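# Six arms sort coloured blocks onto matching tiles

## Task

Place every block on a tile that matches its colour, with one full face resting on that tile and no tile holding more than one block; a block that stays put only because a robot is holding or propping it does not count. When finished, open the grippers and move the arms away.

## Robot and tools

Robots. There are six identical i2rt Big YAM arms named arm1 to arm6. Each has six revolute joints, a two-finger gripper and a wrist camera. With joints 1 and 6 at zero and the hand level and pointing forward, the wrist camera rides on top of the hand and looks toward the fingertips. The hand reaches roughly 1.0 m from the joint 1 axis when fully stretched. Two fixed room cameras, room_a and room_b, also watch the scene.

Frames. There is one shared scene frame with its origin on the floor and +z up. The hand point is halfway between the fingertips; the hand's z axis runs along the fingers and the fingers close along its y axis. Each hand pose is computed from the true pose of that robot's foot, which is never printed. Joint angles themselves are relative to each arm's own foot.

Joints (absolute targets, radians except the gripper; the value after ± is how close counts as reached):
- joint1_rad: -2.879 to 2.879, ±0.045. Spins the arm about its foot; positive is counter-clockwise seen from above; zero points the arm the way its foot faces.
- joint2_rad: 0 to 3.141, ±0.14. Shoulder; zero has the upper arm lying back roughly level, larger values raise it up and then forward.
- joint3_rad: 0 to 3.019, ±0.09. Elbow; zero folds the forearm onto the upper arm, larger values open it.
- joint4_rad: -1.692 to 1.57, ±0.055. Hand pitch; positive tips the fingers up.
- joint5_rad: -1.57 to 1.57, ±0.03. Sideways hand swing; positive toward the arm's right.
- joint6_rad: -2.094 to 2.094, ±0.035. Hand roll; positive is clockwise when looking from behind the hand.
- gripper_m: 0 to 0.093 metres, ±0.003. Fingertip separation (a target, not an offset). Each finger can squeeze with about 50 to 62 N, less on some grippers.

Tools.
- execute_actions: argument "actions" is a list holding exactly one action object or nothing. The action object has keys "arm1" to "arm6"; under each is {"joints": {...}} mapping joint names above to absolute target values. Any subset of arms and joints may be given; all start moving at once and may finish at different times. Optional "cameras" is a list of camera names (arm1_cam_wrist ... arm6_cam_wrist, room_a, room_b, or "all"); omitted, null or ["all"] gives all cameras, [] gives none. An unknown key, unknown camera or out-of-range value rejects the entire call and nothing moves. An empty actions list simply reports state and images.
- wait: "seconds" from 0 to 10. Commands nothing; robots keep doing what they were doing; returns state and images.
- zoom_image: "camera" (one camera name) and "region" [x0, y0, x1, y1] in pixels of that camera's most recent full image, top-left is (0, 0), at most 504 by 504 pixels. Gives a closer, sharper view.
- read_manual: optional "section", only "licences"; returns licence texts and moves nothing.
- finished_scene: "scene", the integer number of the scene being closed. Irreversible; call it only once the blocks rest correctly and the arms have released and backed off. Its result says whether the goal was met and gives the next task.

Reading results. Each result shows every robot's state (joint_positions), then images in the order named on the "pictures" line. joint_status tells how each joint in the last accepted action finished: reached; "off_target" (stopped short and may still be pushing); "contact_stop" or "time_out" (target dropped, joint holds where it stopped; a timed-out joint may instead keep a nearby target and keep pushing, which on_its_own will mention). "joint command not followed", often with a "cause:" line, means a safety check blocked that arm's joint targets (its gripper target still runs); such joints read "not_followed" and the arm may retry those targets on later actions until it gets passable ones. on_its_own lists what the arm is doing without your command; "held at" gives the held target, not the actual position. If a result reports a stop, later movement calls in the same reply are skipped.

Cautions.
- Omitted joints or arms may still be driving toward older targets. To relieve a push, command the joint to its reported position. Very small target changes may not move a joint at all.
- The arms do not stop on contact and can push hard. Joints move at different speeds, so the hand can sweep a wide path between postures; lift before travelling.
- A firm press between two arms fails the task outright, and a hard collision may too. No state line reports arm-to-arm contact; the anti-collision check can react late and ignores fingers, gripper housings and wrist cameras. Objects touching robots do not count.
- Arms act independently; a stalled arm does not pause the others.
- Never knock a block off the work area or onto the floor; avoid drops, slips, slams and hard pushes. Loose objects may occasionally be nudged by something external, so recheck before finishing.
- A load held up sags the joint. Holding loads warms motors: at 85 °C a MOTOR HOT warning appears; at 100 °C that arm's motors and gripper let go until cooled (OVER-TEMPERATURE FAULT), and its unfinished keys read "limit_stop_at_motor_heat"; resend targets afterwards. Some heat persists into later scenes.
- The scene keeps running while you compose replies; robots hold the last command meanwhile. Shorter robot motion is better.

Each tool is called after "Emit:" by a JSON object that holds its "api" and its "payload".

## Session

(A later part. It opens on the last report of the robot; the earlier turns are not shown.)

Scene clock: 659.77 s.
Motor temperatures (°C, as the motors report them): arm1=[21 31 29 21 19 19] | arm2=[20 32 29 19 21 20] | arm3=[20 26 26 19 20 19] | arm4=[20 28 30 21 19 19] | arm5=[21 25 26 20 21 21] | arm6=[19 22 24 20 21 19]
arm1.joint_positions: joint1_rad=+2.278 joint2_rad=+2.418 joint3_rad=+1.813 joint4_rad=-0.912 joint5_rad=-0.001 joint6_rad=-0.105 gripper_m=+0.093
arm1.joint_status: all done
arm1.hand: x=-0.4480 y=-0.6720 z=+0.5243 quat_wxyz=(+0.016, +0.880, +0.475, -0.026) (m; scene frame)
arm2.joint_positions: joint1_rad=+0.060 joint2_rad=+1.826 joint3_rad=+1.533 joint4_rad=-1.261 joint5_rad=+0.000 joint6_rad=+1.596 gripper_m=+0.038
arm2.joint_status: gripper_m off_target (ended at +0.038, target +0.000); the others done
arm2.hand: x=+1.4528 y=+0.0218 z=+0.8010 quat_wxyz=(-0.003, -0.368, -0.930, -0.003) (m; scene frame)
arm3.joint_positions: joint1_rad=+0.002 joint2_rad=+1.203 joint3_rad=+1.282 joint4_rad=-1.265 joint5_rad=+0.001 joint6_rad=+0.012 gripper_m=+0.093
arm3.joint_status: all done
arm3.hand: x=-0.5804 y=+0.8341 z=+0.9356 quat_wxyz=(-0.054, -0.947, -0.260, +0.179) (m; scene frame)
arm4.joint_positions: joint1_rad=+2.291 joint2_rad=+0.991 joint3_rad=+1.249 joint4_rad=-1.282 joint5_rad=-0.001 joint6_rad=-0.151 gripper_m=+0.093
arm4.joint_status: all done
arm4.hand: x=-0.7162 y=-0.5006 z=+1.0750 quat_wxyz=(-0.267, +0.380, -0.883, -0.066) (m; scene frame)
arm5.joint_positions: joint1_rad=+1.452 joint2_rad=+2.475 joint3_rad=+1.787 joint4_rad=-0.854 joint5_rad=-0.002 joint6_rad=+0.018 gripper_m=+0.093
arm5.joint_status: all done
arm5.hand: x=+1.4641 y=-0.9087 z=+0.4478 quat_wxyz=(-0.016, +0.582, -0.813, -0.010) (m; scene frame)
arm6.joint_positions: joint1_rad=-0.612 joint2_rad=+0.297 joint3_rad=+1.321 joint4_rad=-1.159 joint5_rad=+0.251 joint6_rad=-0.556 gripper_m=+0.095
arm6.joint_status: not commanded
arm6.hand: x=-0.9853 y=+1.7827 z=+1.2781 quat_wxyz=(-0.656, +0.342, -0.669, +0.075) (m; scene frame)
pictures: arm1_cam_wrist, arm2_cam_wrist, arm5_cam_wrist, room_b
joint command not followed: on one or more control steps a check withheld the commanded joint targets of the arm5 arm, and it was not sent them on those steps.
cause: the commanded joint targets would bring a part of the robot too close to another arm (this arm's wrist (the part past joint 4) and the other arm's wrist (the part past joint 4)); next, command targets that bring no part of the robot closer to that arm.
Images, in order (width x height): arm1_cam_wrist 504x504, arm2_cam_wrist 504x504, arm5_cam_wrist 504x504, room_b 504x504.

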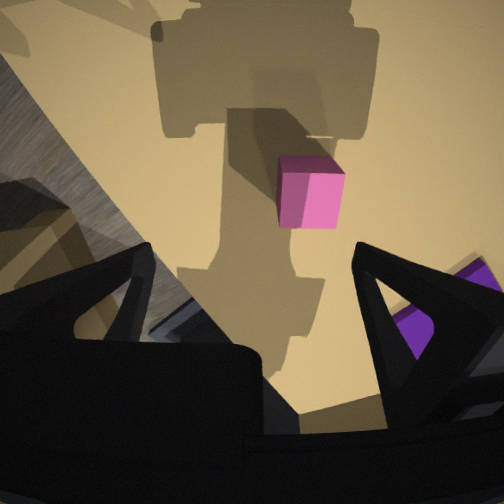

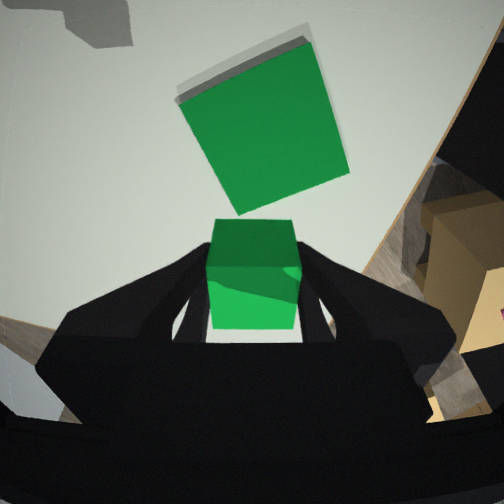

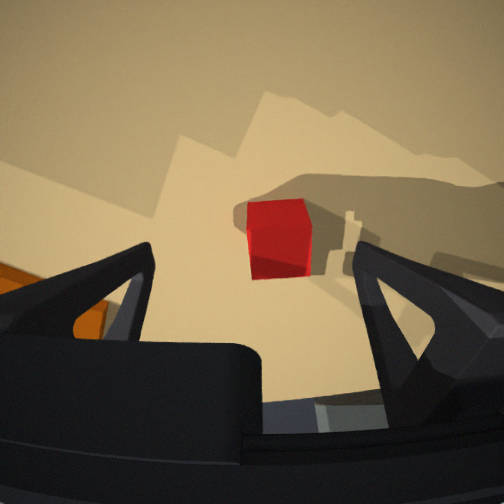

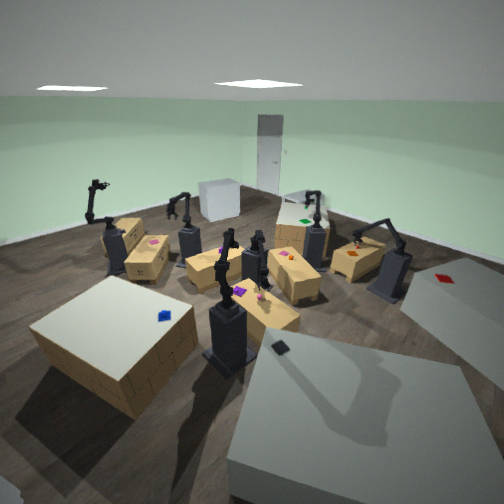

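Emit:
{"api": "execute_actions", "payload": {"actions": [{"arm1":{"joints":{"joint1_rad":2.221,"joint2_rad":2.62,"joint3_rad":1.98,"joint4_rad":-0.925,"joint6_rad":-0.14}},"arm2":{"joints":{"joint2_rad":1.905,"joint3_rad":1.345,"joint4_rad":-0.985,"joint6_rad":1.18}},"arm5":{"joints":{"joint1_rad":1.428,"joint2_rad":2.53,"joint3_rad":1.865,"joint4_rad":-0.885}}}], "cameras": ["arm1_cam_wrist","arm2_cam_wrist","arm5_cam_wrist"]}}

Scene clock: 706.93 s.
Motor temperatures (°C, as the motors report them): arm1=[21 32 30 21 19 19] | arm2=[20 31 29 19 21 20] | arm3=[20 25 27 19 20 19] | arm4=[20 25 32 21 19 19] | arm5=[21 27 27 20 21 21] | arm6=[19 22 24 20 21 19]
arm1.joint_positions: joint1_rad=+2.214 joint2_rad=+2.625 joint3_rad=+1.945 joint4_rad=-0.920 joint5_rad=-0.001 joint6_rad=-0.132 gripper_m=+0.093
arm1.joint_status: all done
arm1.hand: x=-0.4777 y=-0.6423 z=+0.4289 quat_wxyz=(+0.001, +0.888, +0.459, +0.012) (m; scene frame)
arm2.joint_positions: joint1_rad=+0.060 joint2_rad=+1.922 joint3_rad=+1.330 joint4_rad=-1.000 joint5_rad=+0.000 joint6_rad=+1.190 gripper_m=+0.038
arm2.joint_status: all done
arm2.hand: x=+1.4355 y=+0.0018 z=+0.6809 quat_wxyz=(+0.007, -0.173, -0.985, +0.014) (m; scene frame)
arm3.joint_positions: joint1_rad=+0.002 joint2_rad=+1.203 joint3_rad=+1.282 joint4_rad=-1.265 joint5_rad=+0.001 joint6_rad=+0.012 gripper_m=+0.093
arm3.joint_status: not commanded
arm3.hand: x=-0.5804 y=+0.8341 z=+0.9356 quat_wxyz=(-0.054, -0.947, -0.260, +0.179) (m; scene frame)
arm4.joint_positions: joint1_rad=+2.291 joint2_rad=+0.991 joint3_rad=+1.249 joint4_rad=-1.282 joint5_rad=-0.001 joint6_rad=-0.151 gripper_m=+0.093
arm4.joint_status: not commanded
arm4.hand: x=-0.7162 y=-0.5006 z=+1.0750 quat_wxyz=(-0.267, +0.380, -0.883, -0.066) (m; scene frame)
arm5.joint_positions: joint1_rad=+1.431 joint2_rad=+2.542 joint3_rad=+1.821 joint4_rad=-0.872 joint5_rad=-0.002 joint6_rad=+0.018 gripper_m=+0.093
arm5.joint_status: all done
arm5.hand: x=+1.4747 y=-0.9216 z=+0.4153 quat_wxyz=(+0.004, +0.574, -0.819, +0.004) (m; scene frame)
arm6.joint_positions: joint1_rad=-0.612 joint2_rad=+0.297 joint3_rad=+1.321 joint4_rad=-1.159 joint5_rad=+0.251 joint6_rad=-0.556 gripper_m=+0.095
arm6.joint_status: not commanded
arm6.hand: x=-0.9853 y=+1.7827 z=+1.2781 quat_wxyz=(-0.656, +0.342, -0.669, +0.075) (m; scene frame)
pictures: arm1_cam_wrist, arm2_cam_wrist, arm5_cam_wrist
Images, in order (width x height): arm1_cam_wrist 504x504, arm2_cam_wrist 504x504, arm5_cam_wrist 504x504.

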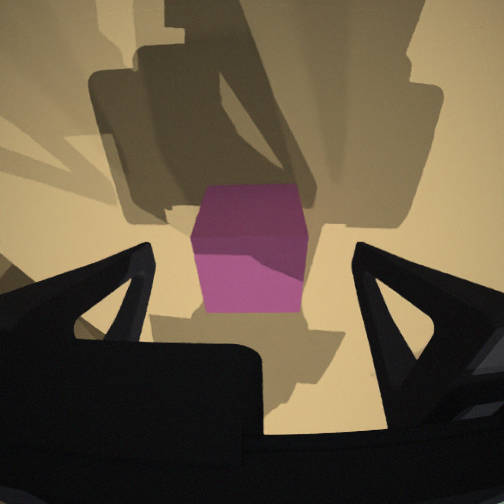

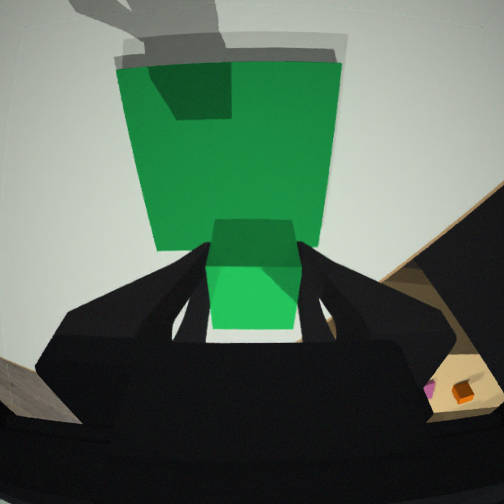

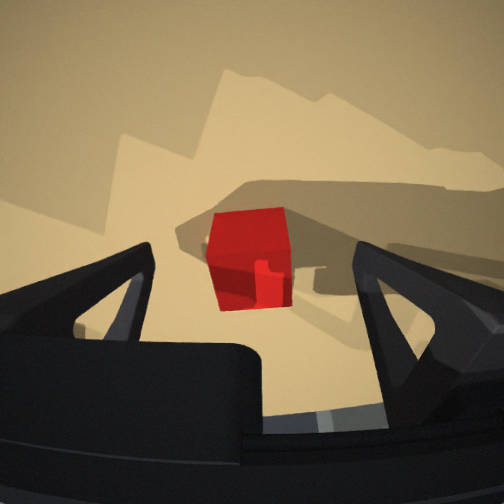

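Emit:
{"api": "execute_actions", "payload": {"actions": []}}

Scene clock: 721.97 s.
Motor temperatures (°C, as the motors report them): arm1=[21 33 31 21 19 19] | arm2=[20 32 29 19 21 20] | arm3=[20 24 27 19 20 19] | arm4=[20 25 32 21 19 19] | arm5=[21 28 27 20 21 21] | arm6=[19 22 24 20 21 19]
arm1.joint_positions: joint1_rad=+2.214 joint2_rad=+2.625 joint3_rad=+1.945 joint4_rad=-0.920 joint5_rad=-0.001 joint6_rad=-0.132 gripper_m=+0.093
arm1.joint_status: all done
arm1.hand: x=-0.4777 y=-0.6423 z=+0.4289 quat_wxyz=(+0.001, +0.888, +0.459, +0.012) (m; scene frame)
arm2.joint_positions: joint1_rad=+0.060 joint2_rad=+1.922 joint3_rad=+1.330 joint4_rad=-1.000 joint5_rad=+0.000 joint6_rad=+1.189 gripper_m=+0.038
arm2.joint_status: all done
arm2.hand: x=+1.4355 y=+0.0018 z=+0.6809 quat_wxyz=(+0.007, -0.172, -0.985, +0.014) (m; scene frame)
arm3.joint_positions: joint1_rad=+0.002 joint2_rad=+1.203 joint3_rad=+1.282 joint4_rad=-1.265 joint5_rad=+0.001 joint6_rad=+0.012 gripper_m=+0.093
arm3.joint_status: not commanded
arm3.hand: x=-0.5804 y=+0.8341 z=+0.9356 quat_wxyz=(-0.054, -0.947, -0.260, +0.179) (m; scene frame)
arm4.joint_positions: joint1_rad=+2.291 joint2_rad=+0.991 joint3_rad=+1.249 joint4_rad=-1.282 joint5_rad=-0.001 joint6_rad=-0.151 gripper_m=+0.093
arm4.joint_status: not commanded
arm4.hand: x=-0.7162 y=-0.5006 z=+1.0750 quat_wxyz=(-0.267, +0.380, -0.883, -0.066) (m; scene frame)
arm5.joint_positions: joint1_rad=+1.431 joint2_rad=+2.542 joint3_rad=+1.821 joint4_rad=-0.872 joint5_rad=-0.002 joint6_rad=+0.018 gripper_m=+0.093
arm5.joint_status: all done
arm5.hand: x=+1.4747 y=-0.9216 z=+0.4153 quat_wxyz=(+0.004, +0.574, -0.819, +0.004) (m; scene frame)
arm6.joint_positions: joint1_rad=-0.612 joint2_rad=+0.297 joint3_rad=+1.321 joint4_rad=-1.159 joint5_rad=+0.251 joint6_rad=-0.556 gripper_m=+0.095
arm6.joint_status: not commanded
arm6.hand: x=-0.9853 y=+1.7827 z=+1.2781 quat_wxyz=(-0.656, +0.342, -0.669, +0.075) (m; scene frame)
pictures: arm1_cam_wrist, arm2_cam_wrist, arm3_cam_wrist, arm4_cam_wrist, arm5_cam_wrist, arm6_cam_wrist, room_a, room_b
Images, in order (width x height): arm1_cam_wrist 504x504, arm2_cam_wrist 504x504, arm3_cam_wrist 504x504, arm4_cam_wrist 504x504, arm5_cam_wrist 504x504, arm6_cam_wrist 504x504, room_a 504x504, room_b 504x504.

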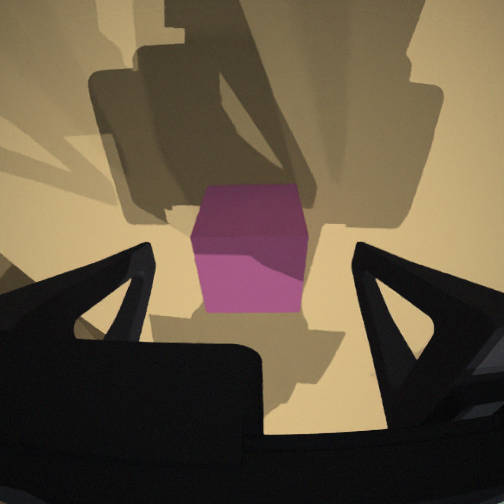

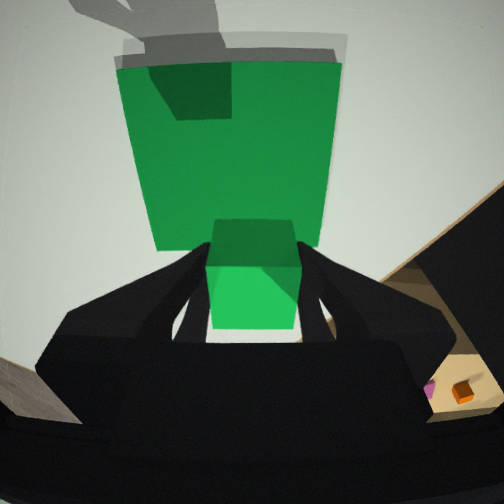

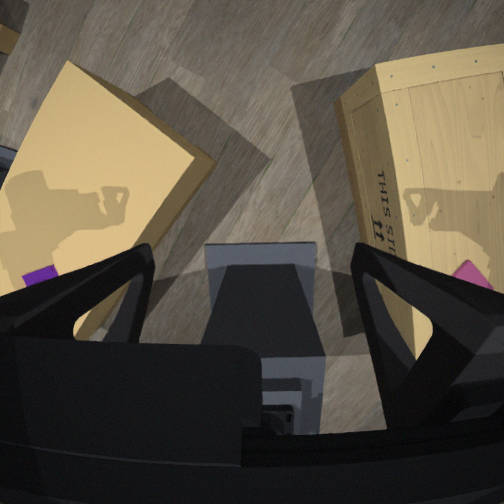

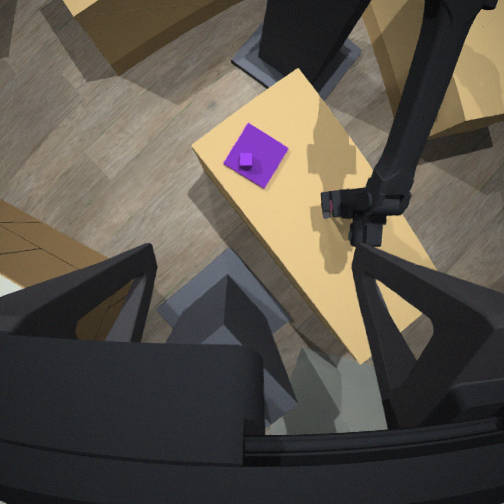

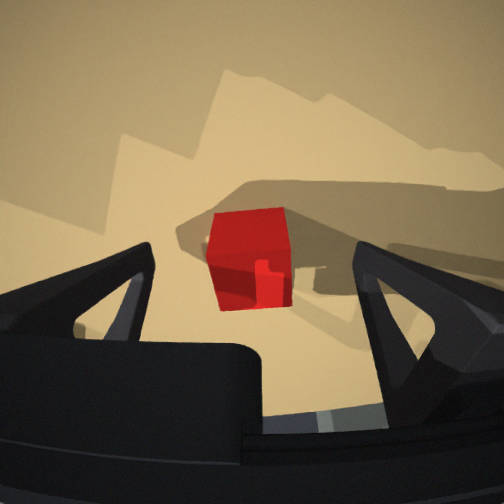

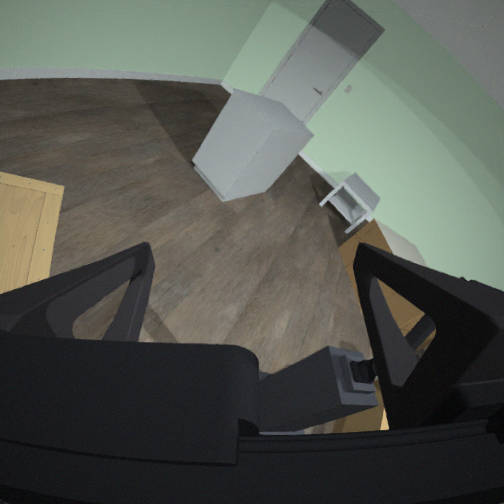

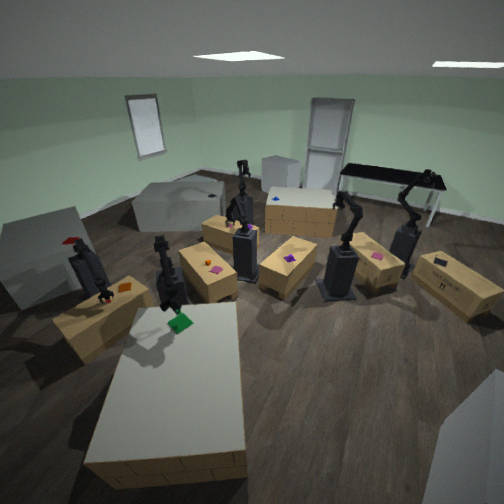

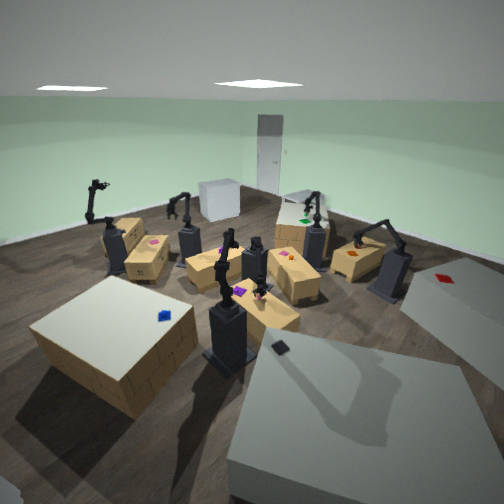

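Emit:
{"api": "execute_actions", "payload": {"actions": [{"arm1": {"joints": {"joint4_rad": -0.872, "gripper_m": 0.05}}, "arm2": {"joints": {"joint2_rad": 2.05, "joint3_rad": 1.30, "joint4_rad": -0.79}}, "arm5": {"joints": {"gripper_m": 0.015}}}], "cameras": ["arm1_cam_wrist", "arm2_cam_wrist", "arm5_cam_wrist"]}}

Scene clock: 811.10 s.
Motor temperatures (°C, as the motors report them): arm1=[21 34 32 21 19 19] | arm2=[20 32 29 19 21 20] | arm3=[20 23 28 19 20 19] | arm4=[20 24 33 21 19 19] | arm5=[21 29 28 20 21 21] | arm6=[19 22 24 20 21 19]
arm1.joint_positions: joint1_rad=+2.214 joint2_rad=+2.625 joint3_rad=+1.945 joint4_rad=-0.881 joint5_rad=-0.001 joint6_rad=-0.133 gripper_m=+0.050
arm1.joint_status: all done
arm1.hand: x=-0.4842 y=-0.6492 z=+0.4288 quat_wxyz=(+0.007, +0.888, +0.459, -0.006) (m; scene frame)
arm2.joint_positions: joint1_rad=+0.060 joint2_rad=+2.062 joint3_rad=+1.291 joint4_rad=-0.805 joint5_rad=+0.000 joint6_rad=+1.189 gripper_m=+0.038
arm2.joint_status: all done
arm2.hand: x=+1.4386 y=+0.0049 z=+0.5973 quat_wxyz=(+0.003, -0.172, -0.985, +0.007) (m; scene frame)
arm3.joint_positions: joint1_rad=+0.002 joint2_rad=+1.203 joint3_rad=+1.282 joint4_rad=-1.265 joint5_rad=+0.001 joint6_rad=+0.012 gripper_m=+0.093
arm3.joint_status: not commanded
arm3.hand: x=-0.5804 y=+0.8341 z=+0.9356 quat_wxyz=(-0.054, -0.947, -0.260, +0.179) (m; scene frame)
arm4.joint_positions: joint1_rad=+2.291 joint2_rad=+0.991 joint3_rad=+1.249 joint4_rad=-1.282 joint5_rad=-0.001 joint6_rad=-0.151 gripper_m=+0.093
arm4.joint_status: not commanded
arm4.hand: x=-0.7162 y=-0.5006 z=+1.0750 quat_wxyz=(-0.267, +0.380, -0.883, -0.066) (m; scene frame)
arm5.joint_positions: joint1_rad=+1.431 joint2_rad=+2.542 joint3_rad=+1.821 joint4_rad=-0.872 joint5_rad=-0.001 joint6_rad=+0.019 gripper_m=+0.031
arm5.joint_status: gripper_m off_target (ended at +0.031, target +0.015)
arm5.hand: x=+1.4748 y=-0.9216 z=+0.4153 quat_wxyz=(+0.004, +0.573, -0.819, +0.005) (m; scene frame)
arm6.joint_positions: joint1_rad=-0.612 joint2_rad=+0.297 joint3_rad=+1.321 joint4_rad=-1.159 joint5_rad=+0.251 joint6_rad=-0.556 gripper_m=+0.095
arm6.joint_status: not commanded
arm6.hand: x=-0.9853 y=+1.7827 z=+1.2781 quat_wxyz=(-0.656, +0.342, -0.669, +0.075) (m; scene frame)
pictures: arm1_cam_wrist, arm2_cam_wrist, arm5_cam_wrist
Images, in order (width x height): arm1_cam_wrist 504x504, arm2_cam_wrist 504x504, arm5_cam_wrist 504x504.

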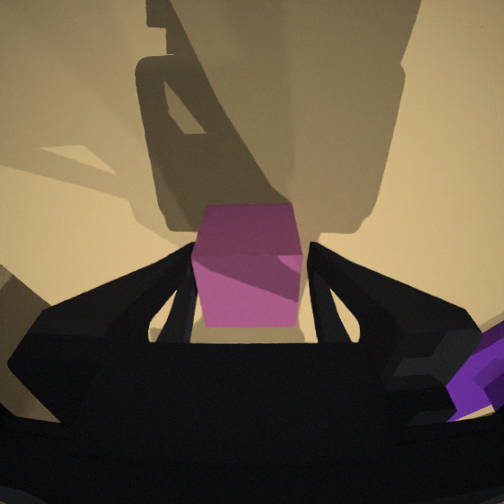

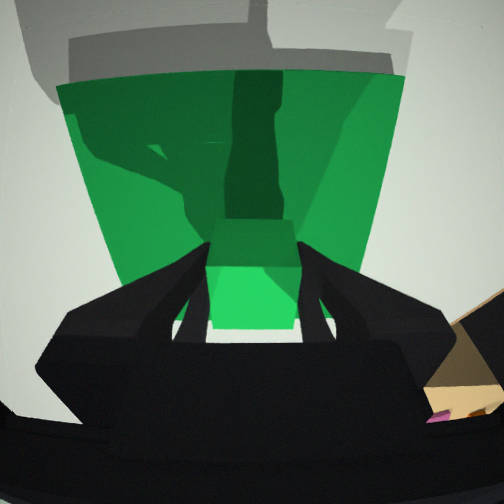

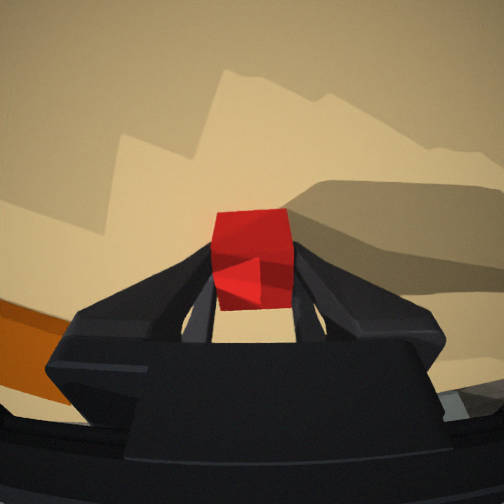

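Emit:
{"api": "zoom_image", "payload": {"camera": "arm2_cam_wrist", "region": [180, 170, 330, 270]}}

Region (180, 170, 330, 270) of arm2_cam_wrist's 504x504 image, scaled by 3.360, with more detail than that image has.

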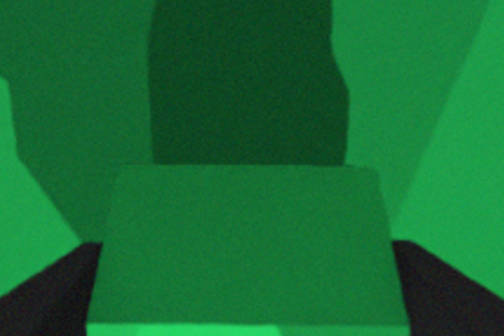

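Emit:
{"api": "execute_actions", "payload": {"actions": [{"arm1": {"joints": {"gripper_m": 0.02}}, "arm2": {"joints": {"joint3_rad": 1.265, "joint4_rad": -0.739}}}], "cameras": ["arm1_cam_wrist", "arm2_cam_wrist"]}}

Scene clock: 830.30 s.
Motor temperatures (°C, as the motors report them): arm1=[21 34 32 21 19 19] | arm2=[20 32 28 19 21 20] | arm3=[20 23 28 19 20 19] | arm4=[20 23 33 21 19 19] | arm5=[21 29 29 20 21 21] | arm6=[19 22 24 20 21 19]
arm1.joint_positions: joint1_rad=+2.214 joint2_rad=+2.625 joint3_rad=+1.945 joint4_rad=-0.881 joint5_rad=+0.000 joint6_rad=-0.133 gripper_m=+0.041
arm1.joint_status: gripper_m off_target (ended at +0.041, target +0.020)
arm1.hand: x=-0.4843 y=-0.6493 z=+0.4288 quat_wxyz=(+0.007, +0.888, +0.460, -0.006) (m; scene frame)
arm2.joint_positions: joint1_rad=+0.060 joint2_rad=+2.062 joint3_rad=+1.267 joint4_rad=-0.755 joint5_rad=+0.000 joint6_rad=+1.189 gripper_m=+0.038
arm2.joint_status: all done
arm2.hand: x=+1.4384 y=+0.0047 z=+0.5908 quat_wxyz=(-0.004, -0.172, -0.985, -0.004) (m; scene frame)
arm3.joint_positions: joint1_rad=+0.002 joint2_rad=+1.203 joint3_rad=+1.282 joint4_rad=-1.265 joint5_rad=+0.001 joint6_rad=+0.012 gripper_m=+0.093
arm3.joint_status: not commanded
arm3.hand: x=-0.5804 y=+0.8341 z=+0.9356 quat_wxyz=(-0.054, -0.947, -0.260, +0.179) (m; scene frame)
arm4.joint_positions: joint1_rad=+2.291 joint2_rad=+0.991 joint3_rad=+1.249 joint4_rad=-1.282 joint5_rad=-0.001 joint6_rad=-0.151 gripper_m=+0.093
arm4.joint_status: not commanded
arm4.hand: x=-0.7162 y=-0.5006 z=+1.0750 quat_wxyz=(-0.267, +0.380, -0.883, -0.066) (m; scene frame)
arm5.joint_positions: joint1_rad=+1.431 joint2_rad=+2.542 joint3_rad=+1.821 joint4_rad=-0.872 joint5_rad=-0.001 joint6_rad=+0.019 gripper_m=+0.031
arm5.joint_status: not commanded
arm5.hand: x=+1.4748 y=-0.9216 z=+0.4153 quat_wxyz=(+0.004, +0.573, -0.819, +0.005) (m; scene frame)
arm6.joint_positions: joint1_rad=-0.612 joint2_rad=+0.297 joint3_rad=+1.321 joint4_rad=-1.159 joint5_rad=+0.251 joint6_rad=-0.556 gripper_m=+0.095
arm6.joint_status: not commanded
arm6.hand: x=-0.9853 y=+1.7827 z=+1.2781 quat_wxyz=(-0.656, +0.342, -0.669, +0.075) (m; scene frame)
pictures: arm1_cam_wrist, arm2_cam_wrist
Images, in order (width x height): arm1_cam_wrist 504x504, arm2_cam_wrist 504x504.

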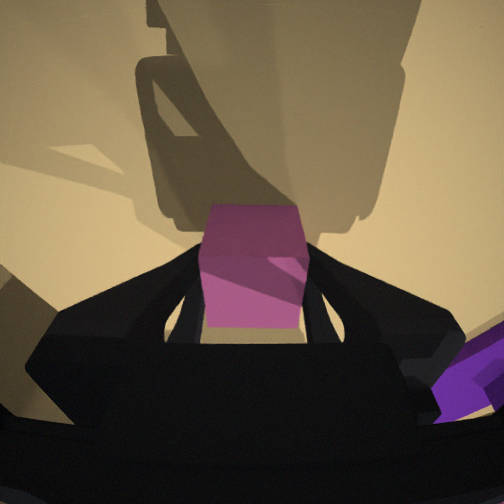

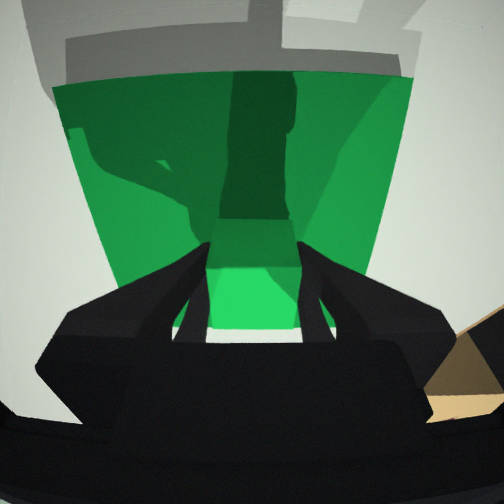

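Emit:
{"api": "zoom_image", "payload": {"camera": "arm2_cam_wrist", "region": [180, 170, 330, 270]}}

Region (180, 170, 330, 270) of arm2_cam_wrist's 504x504 image, scaled by 3.360, with more detail than that image has.

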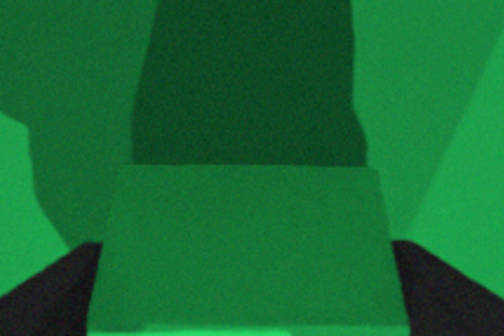

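Emit:
{"api": "execute_actions", "payload": {"actions": [{"arm1": {"joints": {"joint1_rad": 0.3, "joint2_rad": 2.08, "joint3_rad": 1.35, "joint4_rad": -0.83, "joint6_rad": -0.11}}, "arm2": {"joints": {"gripper_m": 0.093, "joint1_rad": 2.385, "joint2_rad": 1.92, "joint3_rad": 1.40, "joint4_rad": -1.03, "joint6_rad": 1.592}}, "arm5": {"joints": {"joint1_rad": -1.694, "joint2_rad": 1.95, "joint3_rad": 1.615, "joint4_rad": -1.235}}}], "cameras": ["arm1_cam_wrist", "arm2_cam_wrist", "arm5_cam_wrist", "room_a"]}}

Scene clock: 886.07 s.
Motor temperatures (°C, as the motors report them): arm1=[21 34 32 21 19 19] | arm2=[20 32 28 19 21 20] | arm3=[20 23 29 19 20 19] | arm4=[20 23 34 21 19 19] | arm5=[21 30 29 20 21 21] | arm6=[19 22 24 20 21 19]
arm1.joint_positions: joint1_rad=+0.293 joint2_rad=+2.080 joint3_rad=+1.356 joint4_rad=-0.823 joint5_rad=-0.001 joint6_rad=-0.116 gripper_m=+0.041
arm1.joint_status: all done
arm1.hand: x=-0.2720 y=+0.3503 z=+0.5753 quat_wxyz=(-0.002, +0.882, -0.472, -0.006) (m; scene frame)
arm2.joint_positions: joint1_rad=+2.393 joint2_rad=+1.922 joint3_rad=+1.387 joint4_rad=-1.016 joint5_rad=+0.000 joint6_rad=+1.582 gripper_m=+0.093
arm2.joint_status: all done
arm2.hand: x=+0.5350 y=-0.4104 z=+0.7071 quat_wxyz=(+0.012, +0.715, -0.699, -0.005) (m; scene frame)
arm3.joint_positions: joint1_rad=+0.002 joint2_rad=+1.203 joint3_rad=+1.282 joint4_rad=-1.265 joint5_rad=+0.001 joint6_rad=+0.012 gripper_m=+0.093
arm3.joint_status: not commanded
arm3.hand: x=-0.5804 y=+0.8341 z=+0.9356 quat_wxyz=(-0.054, -0.947, -0.260, +0.179) (m; scene frame)
arm4.joint_positions: joint1_rad=+2.291 joint2_rad=+0.991 joint3_rad=+1.249 joint4_rad=-1.282 joint5_rad=-0.001 joint6_rad=-0.151 gripper_m=+0.093
arm4.joint_status: not commanded
arm4.hand: x=-0.7162 y=-0.5006 z=+1.0750 quat_wxyz=(-0.267, +0.380, -0.883, -0.066) (m; scene frame)
arm5.joint_positions: joint1_rad=-1.698 joint2_rad=+1.979 joint3_rad=+1.617 joint4_rad=-1.221 joint5_rad=+0.000 joint6_rad=+0.021 gripper_m=+0.032
arm5.joint_status: all done
arm5.hand: x=+1.0762 y=-2.1019 z=+0.6836 quat_wxyz=(+0.005, -0.816, -0.578, -0.009) (m; scene frame)
arm6.joint_positions: joint1_rad=-0.612 joint2_rad=+0.297 joint3_rad=+1.321 joint4_rad=-1.159 joint5_rad=+0.251 joint6_rad=-0.556 gripper_m=+0.095
arm6.joint_status: not commanded
arm6.hand: x=-0.9853 y=+1.7827 z=+1.2781 quat_wxyz=(-0.656, +0.342, -0.669, +0.075) (m; scene frame)
pictures: arm1_cam_wrist, arm2_cam_wrist, arm5_cam_wrist, room_a
Images, in order (width x height): arm1_cam_wrist 504x504, arm2_cam_wrist 504x504, arm5_cam_wrist 504x504, room_a 504x504.

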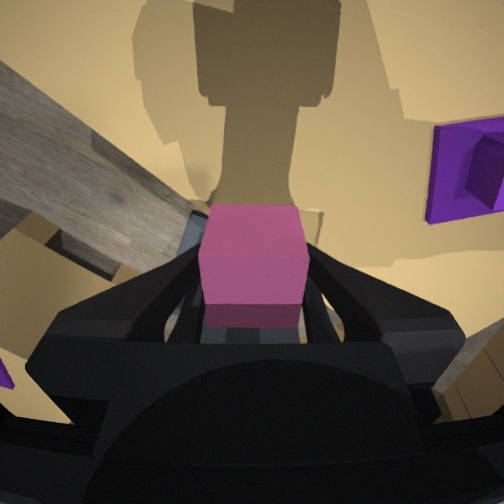

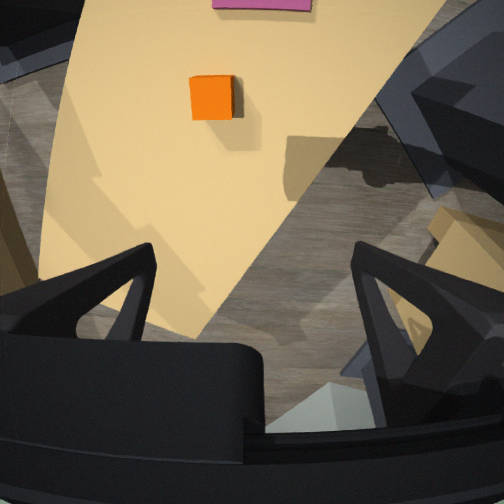

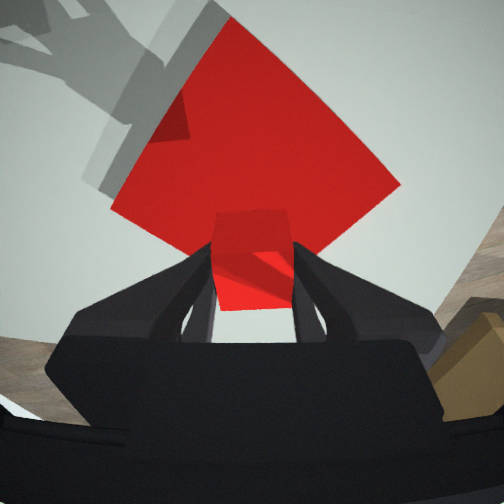

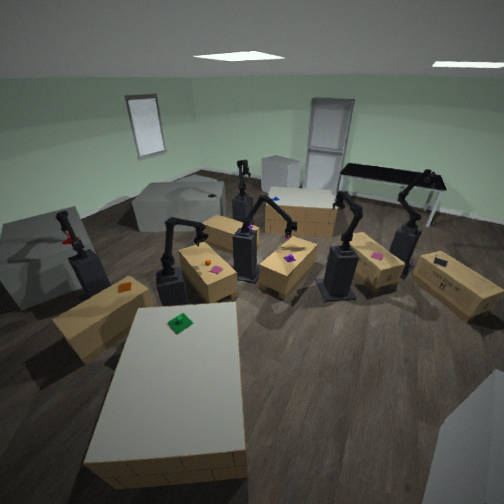

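Emit:
{"api": "zoom_image", "payload": {"camera": "arm2_cam_wrist", "region": [160, 0, 340, 150]}}

Emit:
{"api": "zoom_image", "payload": {"camera": "room_a", "region": [140, 290, 220, 350]}}

Region (160, 0, 340, 150) of arm2_cam_wrist's 504x504 image, scaled by 2.800, with more detail than that image has.

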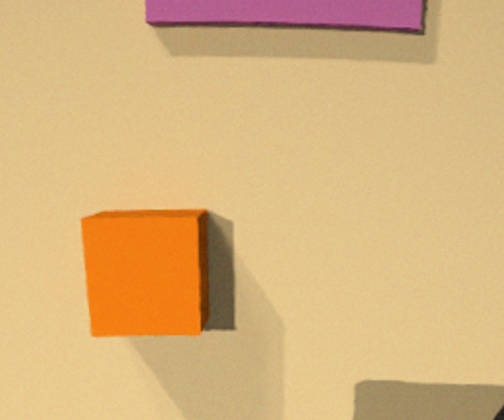

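Region (140, 290, 220, 350) of room_a's 504x504 image, scaled by 6.300, with more detail than that image has; it fills the top 378 rows of this view, and the rest is white.

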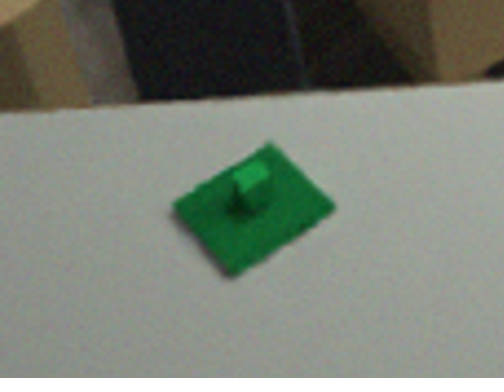

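Emit:
{"api": "execute_actions", "payload": {"actions": [{"arm2": {"joints": {"joint1_rad": 2.338, "joint2_rad": 2.412, "joint3_rad": 1.59, "joint4_rad": -0.705, "joint6_rad": 1.506}}, "arm4": {"joints": {"joint2_rad": 2.515, "joint3_rad": 1.525, "joint4_rad": -0.545, "joint6_rad": -0.16}}, "arm5": {"joints": {"joint3_rad": 1.462, "joint4_rad": -1.033}}}], "cameras": ["arm2_cam_wrist", "arm4_cam_wrist", "arm5_cam_wrist"]}}

Scene clock: 953.27 s.
Motor temperatures (°C, as the motors report them): arm1=[21 33 30 21 19 19] | arm2=[20 31 29 19 21 20] | arm3=[20 22 29 19 20 19] | arm4=[20 22 34 21 19 19] | arm5=[21 29 27 20 21 21] | arm6=[19 22 24 20 21 19]
arm1.joint_positions: joint1_rad=+0.293 joint2_rad=+2.080 joint3_rad=+1.356 joint4_rad=-0.823 joint5_rad=-0.001 joint6_rad=-0.116 gripper_m=+0.041
arm1.joint_status: not commanded
arm1.hand: x=-0.2720 y=+0.3503 z=+0.5753 quat_wxyz=(-0.002, +0.882, -0.472, -0.006) (m; scene frame)
arm2.joint_positions: joint1_rad=+2.339 joint2_rad=+2.443 joint3_rad=+1.573 joint4_rad=-0.719 joint5_rad=+0.000 joint6_rad=+1.516 gripper_m=+0.093
arm2.joint_status: all done
arm2.hand: x=+0.4858 y=-0.3819 z=+0.4690 quat_wxyz=(-0.001, +0.720, -0.694, +0.008) (m; scene frame)
arm3.joint_positions: joint1_rad=+0.002 joint2_rad=+1.203 joint3_rad=+1.282 joint4_rad=-1.265 joint5_rad=+0.001 joint6_rad=+0.012 gripper_m=+0.093
arm3.joint_status: not commanded
arm3.hand: x=-0.5804 y=+0.8341 z=+0.9356 quat_wxyz=(-0.054, -0.947, -0.260, +0.179) (m; scene frame)
arm4.joint_positions: joint1_rad=+2.291 joint2_rad=+2.516 joint3_rad=+1.513 joint4_rad=-0.562 joint5_rad=-0.001 joint6_rad=-0.151 gripper_m=+0.093
arm4.joint_status: all done
arm4.hand: x=-0.5444 y=-0.3745 z=+0.4338 quat_wxyz=(-0.008, +0.394, -0.919, +0.002) (m; scene frame)
arm5.joint_positions: joint1_rad=-1.698 joint2_rad=+1.966 joint3_rad=+1.457 joint4_rad=-1.050 joint5_rad=+0.000 joint6_rad=+0.021 gripper_m=+0.032
arm5.joint_status: all done
arm5.hand: x=+1.0834 y=-2.0805 z=+0.6356 quat_wxyz=(-0.002, -0.816, -0.578, +0.000) (m; scene frame)
arm6.joint_positions: joint1_rad=-0.612 joint2_rad=+0.297 joint3_rad=+1.321 joint4_rad=-1.159 joint5_rad=+0.251 joint6_rad=-0.556 gripper_m=+0.095
arm6.joint_status: not commanded
arm6.hand: x=-0.9853 y=+1.7827 z=+1.2781 quat_wxyz=(-0.656, +0.342, -0.669, +0.075) (m; scene frame)
pictures: arm2_cam_wrist, arm4_cam_wrist, arm5_cam_wrist
Images, in order (width x height): arm2_cam_wrist 504x504, arm4_cam_wrist 504x504, arm5_cam_wrist 504x504.

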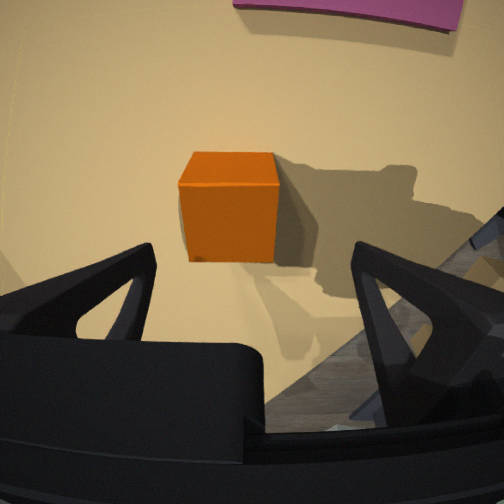

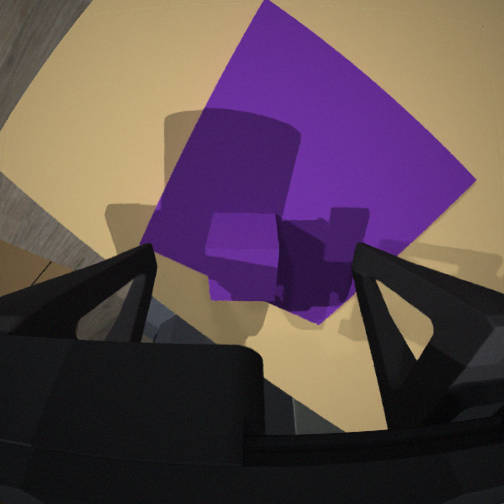

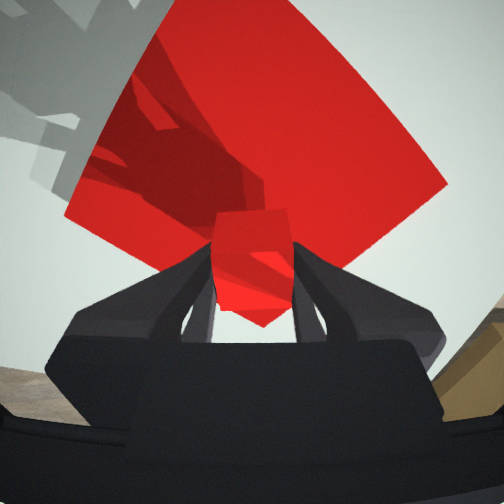

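Emit:
{"api": "execute_actions", "payload": {"actions": [{"arm2": {"joints": {"joint2_rad": 2.522, "joint3_rad": 1.66, "joint4_rad": -0.66}}, "arm4": {"joints": {"gripper_m": 0.015}}, "arm5": {"joints": {"joint3_rad": 1.425, "joint4_rad": -1.003}}}], "cameras": ["arm2_cam_wrist", "arm4_cam_wrist", "arm5_cam_wrist"]}}

Scene clock: 1004.97 s.
Motor temperatures (°C, as the motors report them): arm1=[21 32 30 21 19 19] | arm2=[20 33 28 19 21 20] | arm3=[20 22 29 19 20 19] | arm4=[20 26 31 21 19 19] | arm5=[21 29 27 20 21 21] | arm6=[19 22 24 20 21 19]
arm1.joint_positions: joint1_rad=+0.293 joint2_rad=+2.080 joint3_rad=+1.356 joint4_rad=-0.823 joint5_rad=-0.001 joint6_rad=-0.116 gripper_m=+0.041
arm1.joint_status: not commanded
arm1.hand: x=-0.2720 y=+0.3503 z=+0.5753 quat_wxyz=(-0.002, +0.882, -0.472, -0.006) (m; scene frame)
arm2.joint_positions: joint1_rad=+2.339 joint2_rad=+2.511 joint3_rad=+1.629 joint4_rad=-0.672 joint5_rad=+0.000 joint6_rad=+1.515 gripper_m=+0.093
arm2.joint_status: all done
arm2.hand: x=+0.4685 y=-0.3819 z=+0.4428 quat_wxyz=(+0.011, +0.720, -0.694, -0.004) (m; scene frame)
arm3.joint_positions: joint1_rad=+0.002 joint2_rad=+1.203 joint3_rad=+1.282 joint4_rad=-1.265 joint5_rad=+0.001 joint6_rad=+0.012 gripper_m=+0.093
arm3.joint_status: not commanded
arm3.hand: x=-0.5804 y=+0.8341 z=+0.9356 quat_wxyz=(-0.054, -0.947, -0.260, +0.179) (m; scene frame)
arm4.joint_positions: joint1_rad=+2.291 joint2_rad=+2.516 joint3_rad=+1.513 joint4_rad=-0.562 joint5_rad=-0.001 joint6_rad=-0.152 gripper_m=+0.030
arm4.joint_status: gripper_m off_target (ended at +0.030, target +0.015)
arm4.hand: x=-0.5444 y=-0.3745 z=+0.4338 quat_wxyz=(-0.008, +0.394, -0.919, +0.002) (m; scene frame)
arm5.joint_positions: joint1_rad=-1.698 joint2_rad=+1.965 joint3_rad=+1.424 joint4_rad=-1.020 joint5_rad=+0.000 joint6_rad=+0.021 gripper_m=+0.032
arm5.joint_status: all done
arm5.hand: x=+1.0856 y=-2.0738 z=+0.6250 quat_wxyz=(-0.002, -0.816, -0.578, -0.001) (m; scene frame)
arm6.joint_positions: joint1_rad=-0.612 joint2_rad=+0.297 joint3_rad=+1.321 joint4_rad=-1.159 joint5_rad=+0.251 joint6_rad=-0.556 gripper_m=+0.095
arm6.joint_status: not commanded
arm6.hand: x=-0.9853 y=+1.7827 z=+1.2781 quat_wxyz=(-0.656, +0.342, -0.669, +0.075) (m; scene frame)
pictures: arm2_cam_wrist, arm4_cam_wrist, arm5_cam_wrist
Images, in order (width x height): arm2_cam_wrist 504x504, arm4_cam_wrist 504x504, arm5_cam_wrist 504x504.

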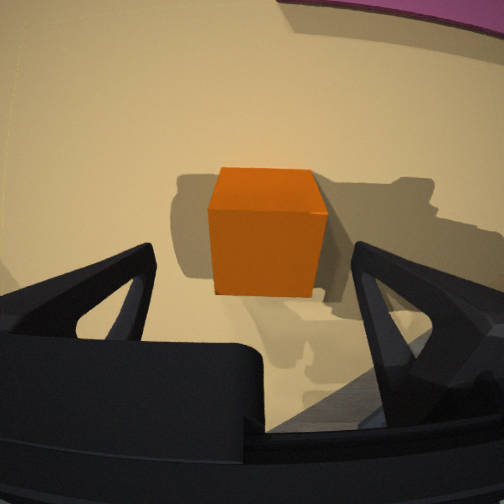

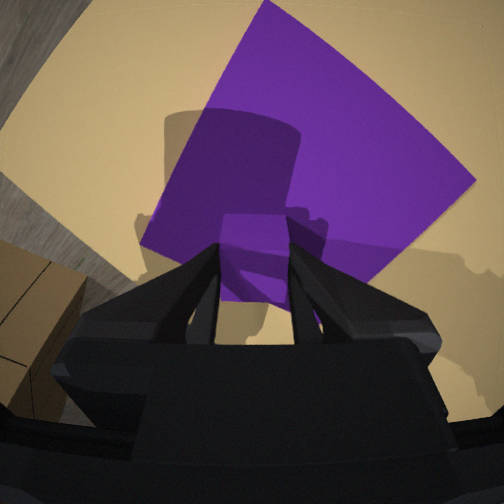

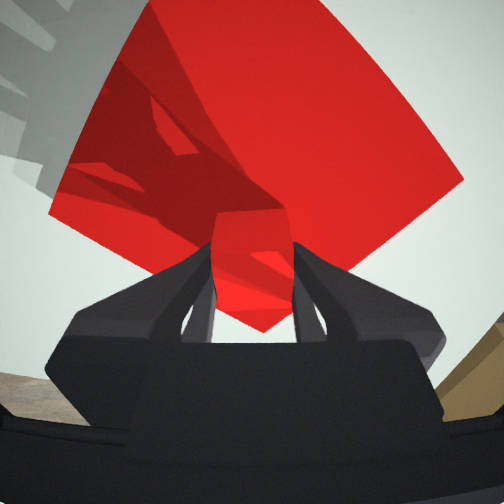

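Emit:
{"api": "execute_actions", "payload": {"actions": [{"arm2": {"joints": {"joint2_rad": 2.549, "gripper_m": 0.062}}, "arm4": {"joints": {"joint3_rad": 1.633, "joint4_rad": -0.677}}, "arm5": {"joints": {"gripper_m": 0.093, "joint2_rad": 1.85}}}], "cameras": ["arm2_cam_wrist", "arm4_cam_wrist", "arm5_cam_wrist"]}}

Scene clock: 1017.13 s.
Motor temperatures (°C, as the motors report them): arm1=[21 32 30 21 19 19] | arm2=[20 33 28 19 21 20] | arm3=[20 22 29 19 20 19] | arm4=[20 26 31 21 19 19] | arm5=[21 29 27 20 21 21] | arm6=[19 22 24 20 21 19]
arm1.joint_positions: joint1_rad=+0.293 joint2_rad=+2.080 joint3_rad=+1.356 joint4_rad=-0.823 joint5_rad=-0.001 joint6_rad=-0.116 gripper_m=+0.041
arm1.joint_status: not commanded
arm1.hand: x=-0.2720 y=+0.3503 z=+0.5753 quat_wxyz=(-0.002, +0.882, -0.472, -0.006) (m; scene frame)
arm2.joint_positions: joint1_rad=+2.339 joint2_rad=+2.532 joint3_rad=+1.629 joint4_rad=-0.672 joint5_rad=+0.000 joint6_rad=+1.515 gripper_m=+0.062
arm2.joint_status: all done
arm2.hand: x=+0.4765 y=-0.3821 z=+0.4302 quat_wxyz=(+0.003, +0.720, -0.694, +0.003) (m; scene frame)
arm3.joint_positions: joint1_rad=+0.002 joint2_rad=+1.203 joint3_rad=+1.282 joint4_rad=-1.265 joint5_rad=+0.001 joint6_rad=+0.012 gripper_m=+0.093
arm3.joint_status: not commanded
arm3.hand: x=-0.5804 y=+0.8341 z=+0.9356 quat_wxyz=(-0.054, -0.947, -0.260, +0.179) (m; scene frame)
arm4.joint_positions: joint1_rad=+2.291 joint2_rad=+2.508 joint3_rad=+1.608 joint4_rad=-0.661 joint5_rad=-0.001 joint6_rad=-0.152 gripper_m=+0.030
arm4.joint_status: all done
arm4.hand: x=-0.5195 y=-0.3550 z=+0.4599 quat_wxyz=(-0.011, +0.394, -0.919, +0.001) (m; scene frame)
arm5.joint_positions: joint1_rad=-1.698 joint2_rad=+1.849 joint3_rad=+1.422 joint4_rad=-1.020 joint5_rad=+0.000 joint6_rad=+0.021 gripper_m=+0.093
arm5.joint_status: all done
arm5.hand: x=+1.0823 y=-2.0831 z=+0.6873 quat_wxyz=(-0.035, -0.815, -0.577, +0.045) (m; scene frame)
arm6.joint_positions: joint1_rad=-0.612 joint2_rad=+0.297 joint3_rad=+1.321 joint4_rad=-1.159 joint5_rad=+0.251 joint6_rad=-0.556 gripper_m=+0.095
arm6.joint_status: not commanded
arm6.hand: x=-0.9853 y=+1.7827 z=+1.2781 quat_wxyz=(-0.656, +0.342, -0.669, +0.075) (m; scene frame)
pictures: arm2_cam_wrist, arm4_cam_wrist, arm5_cam_wrist
Images, in order (width x height): arm2_cam_wrist 504x504, arm4_cam_wrist 504x504, arm5_cam_wrist 504x504.

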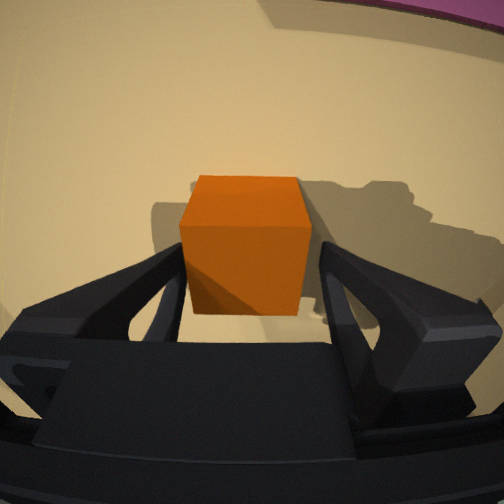

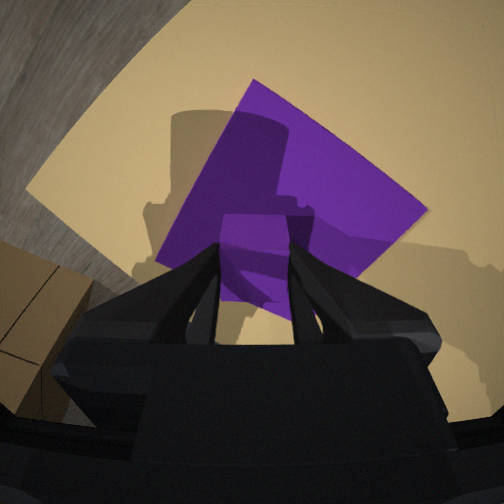

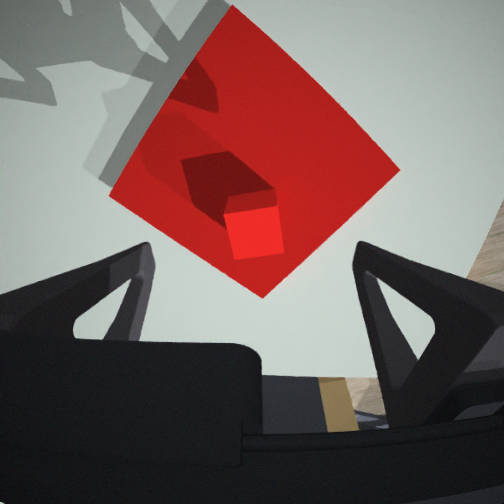

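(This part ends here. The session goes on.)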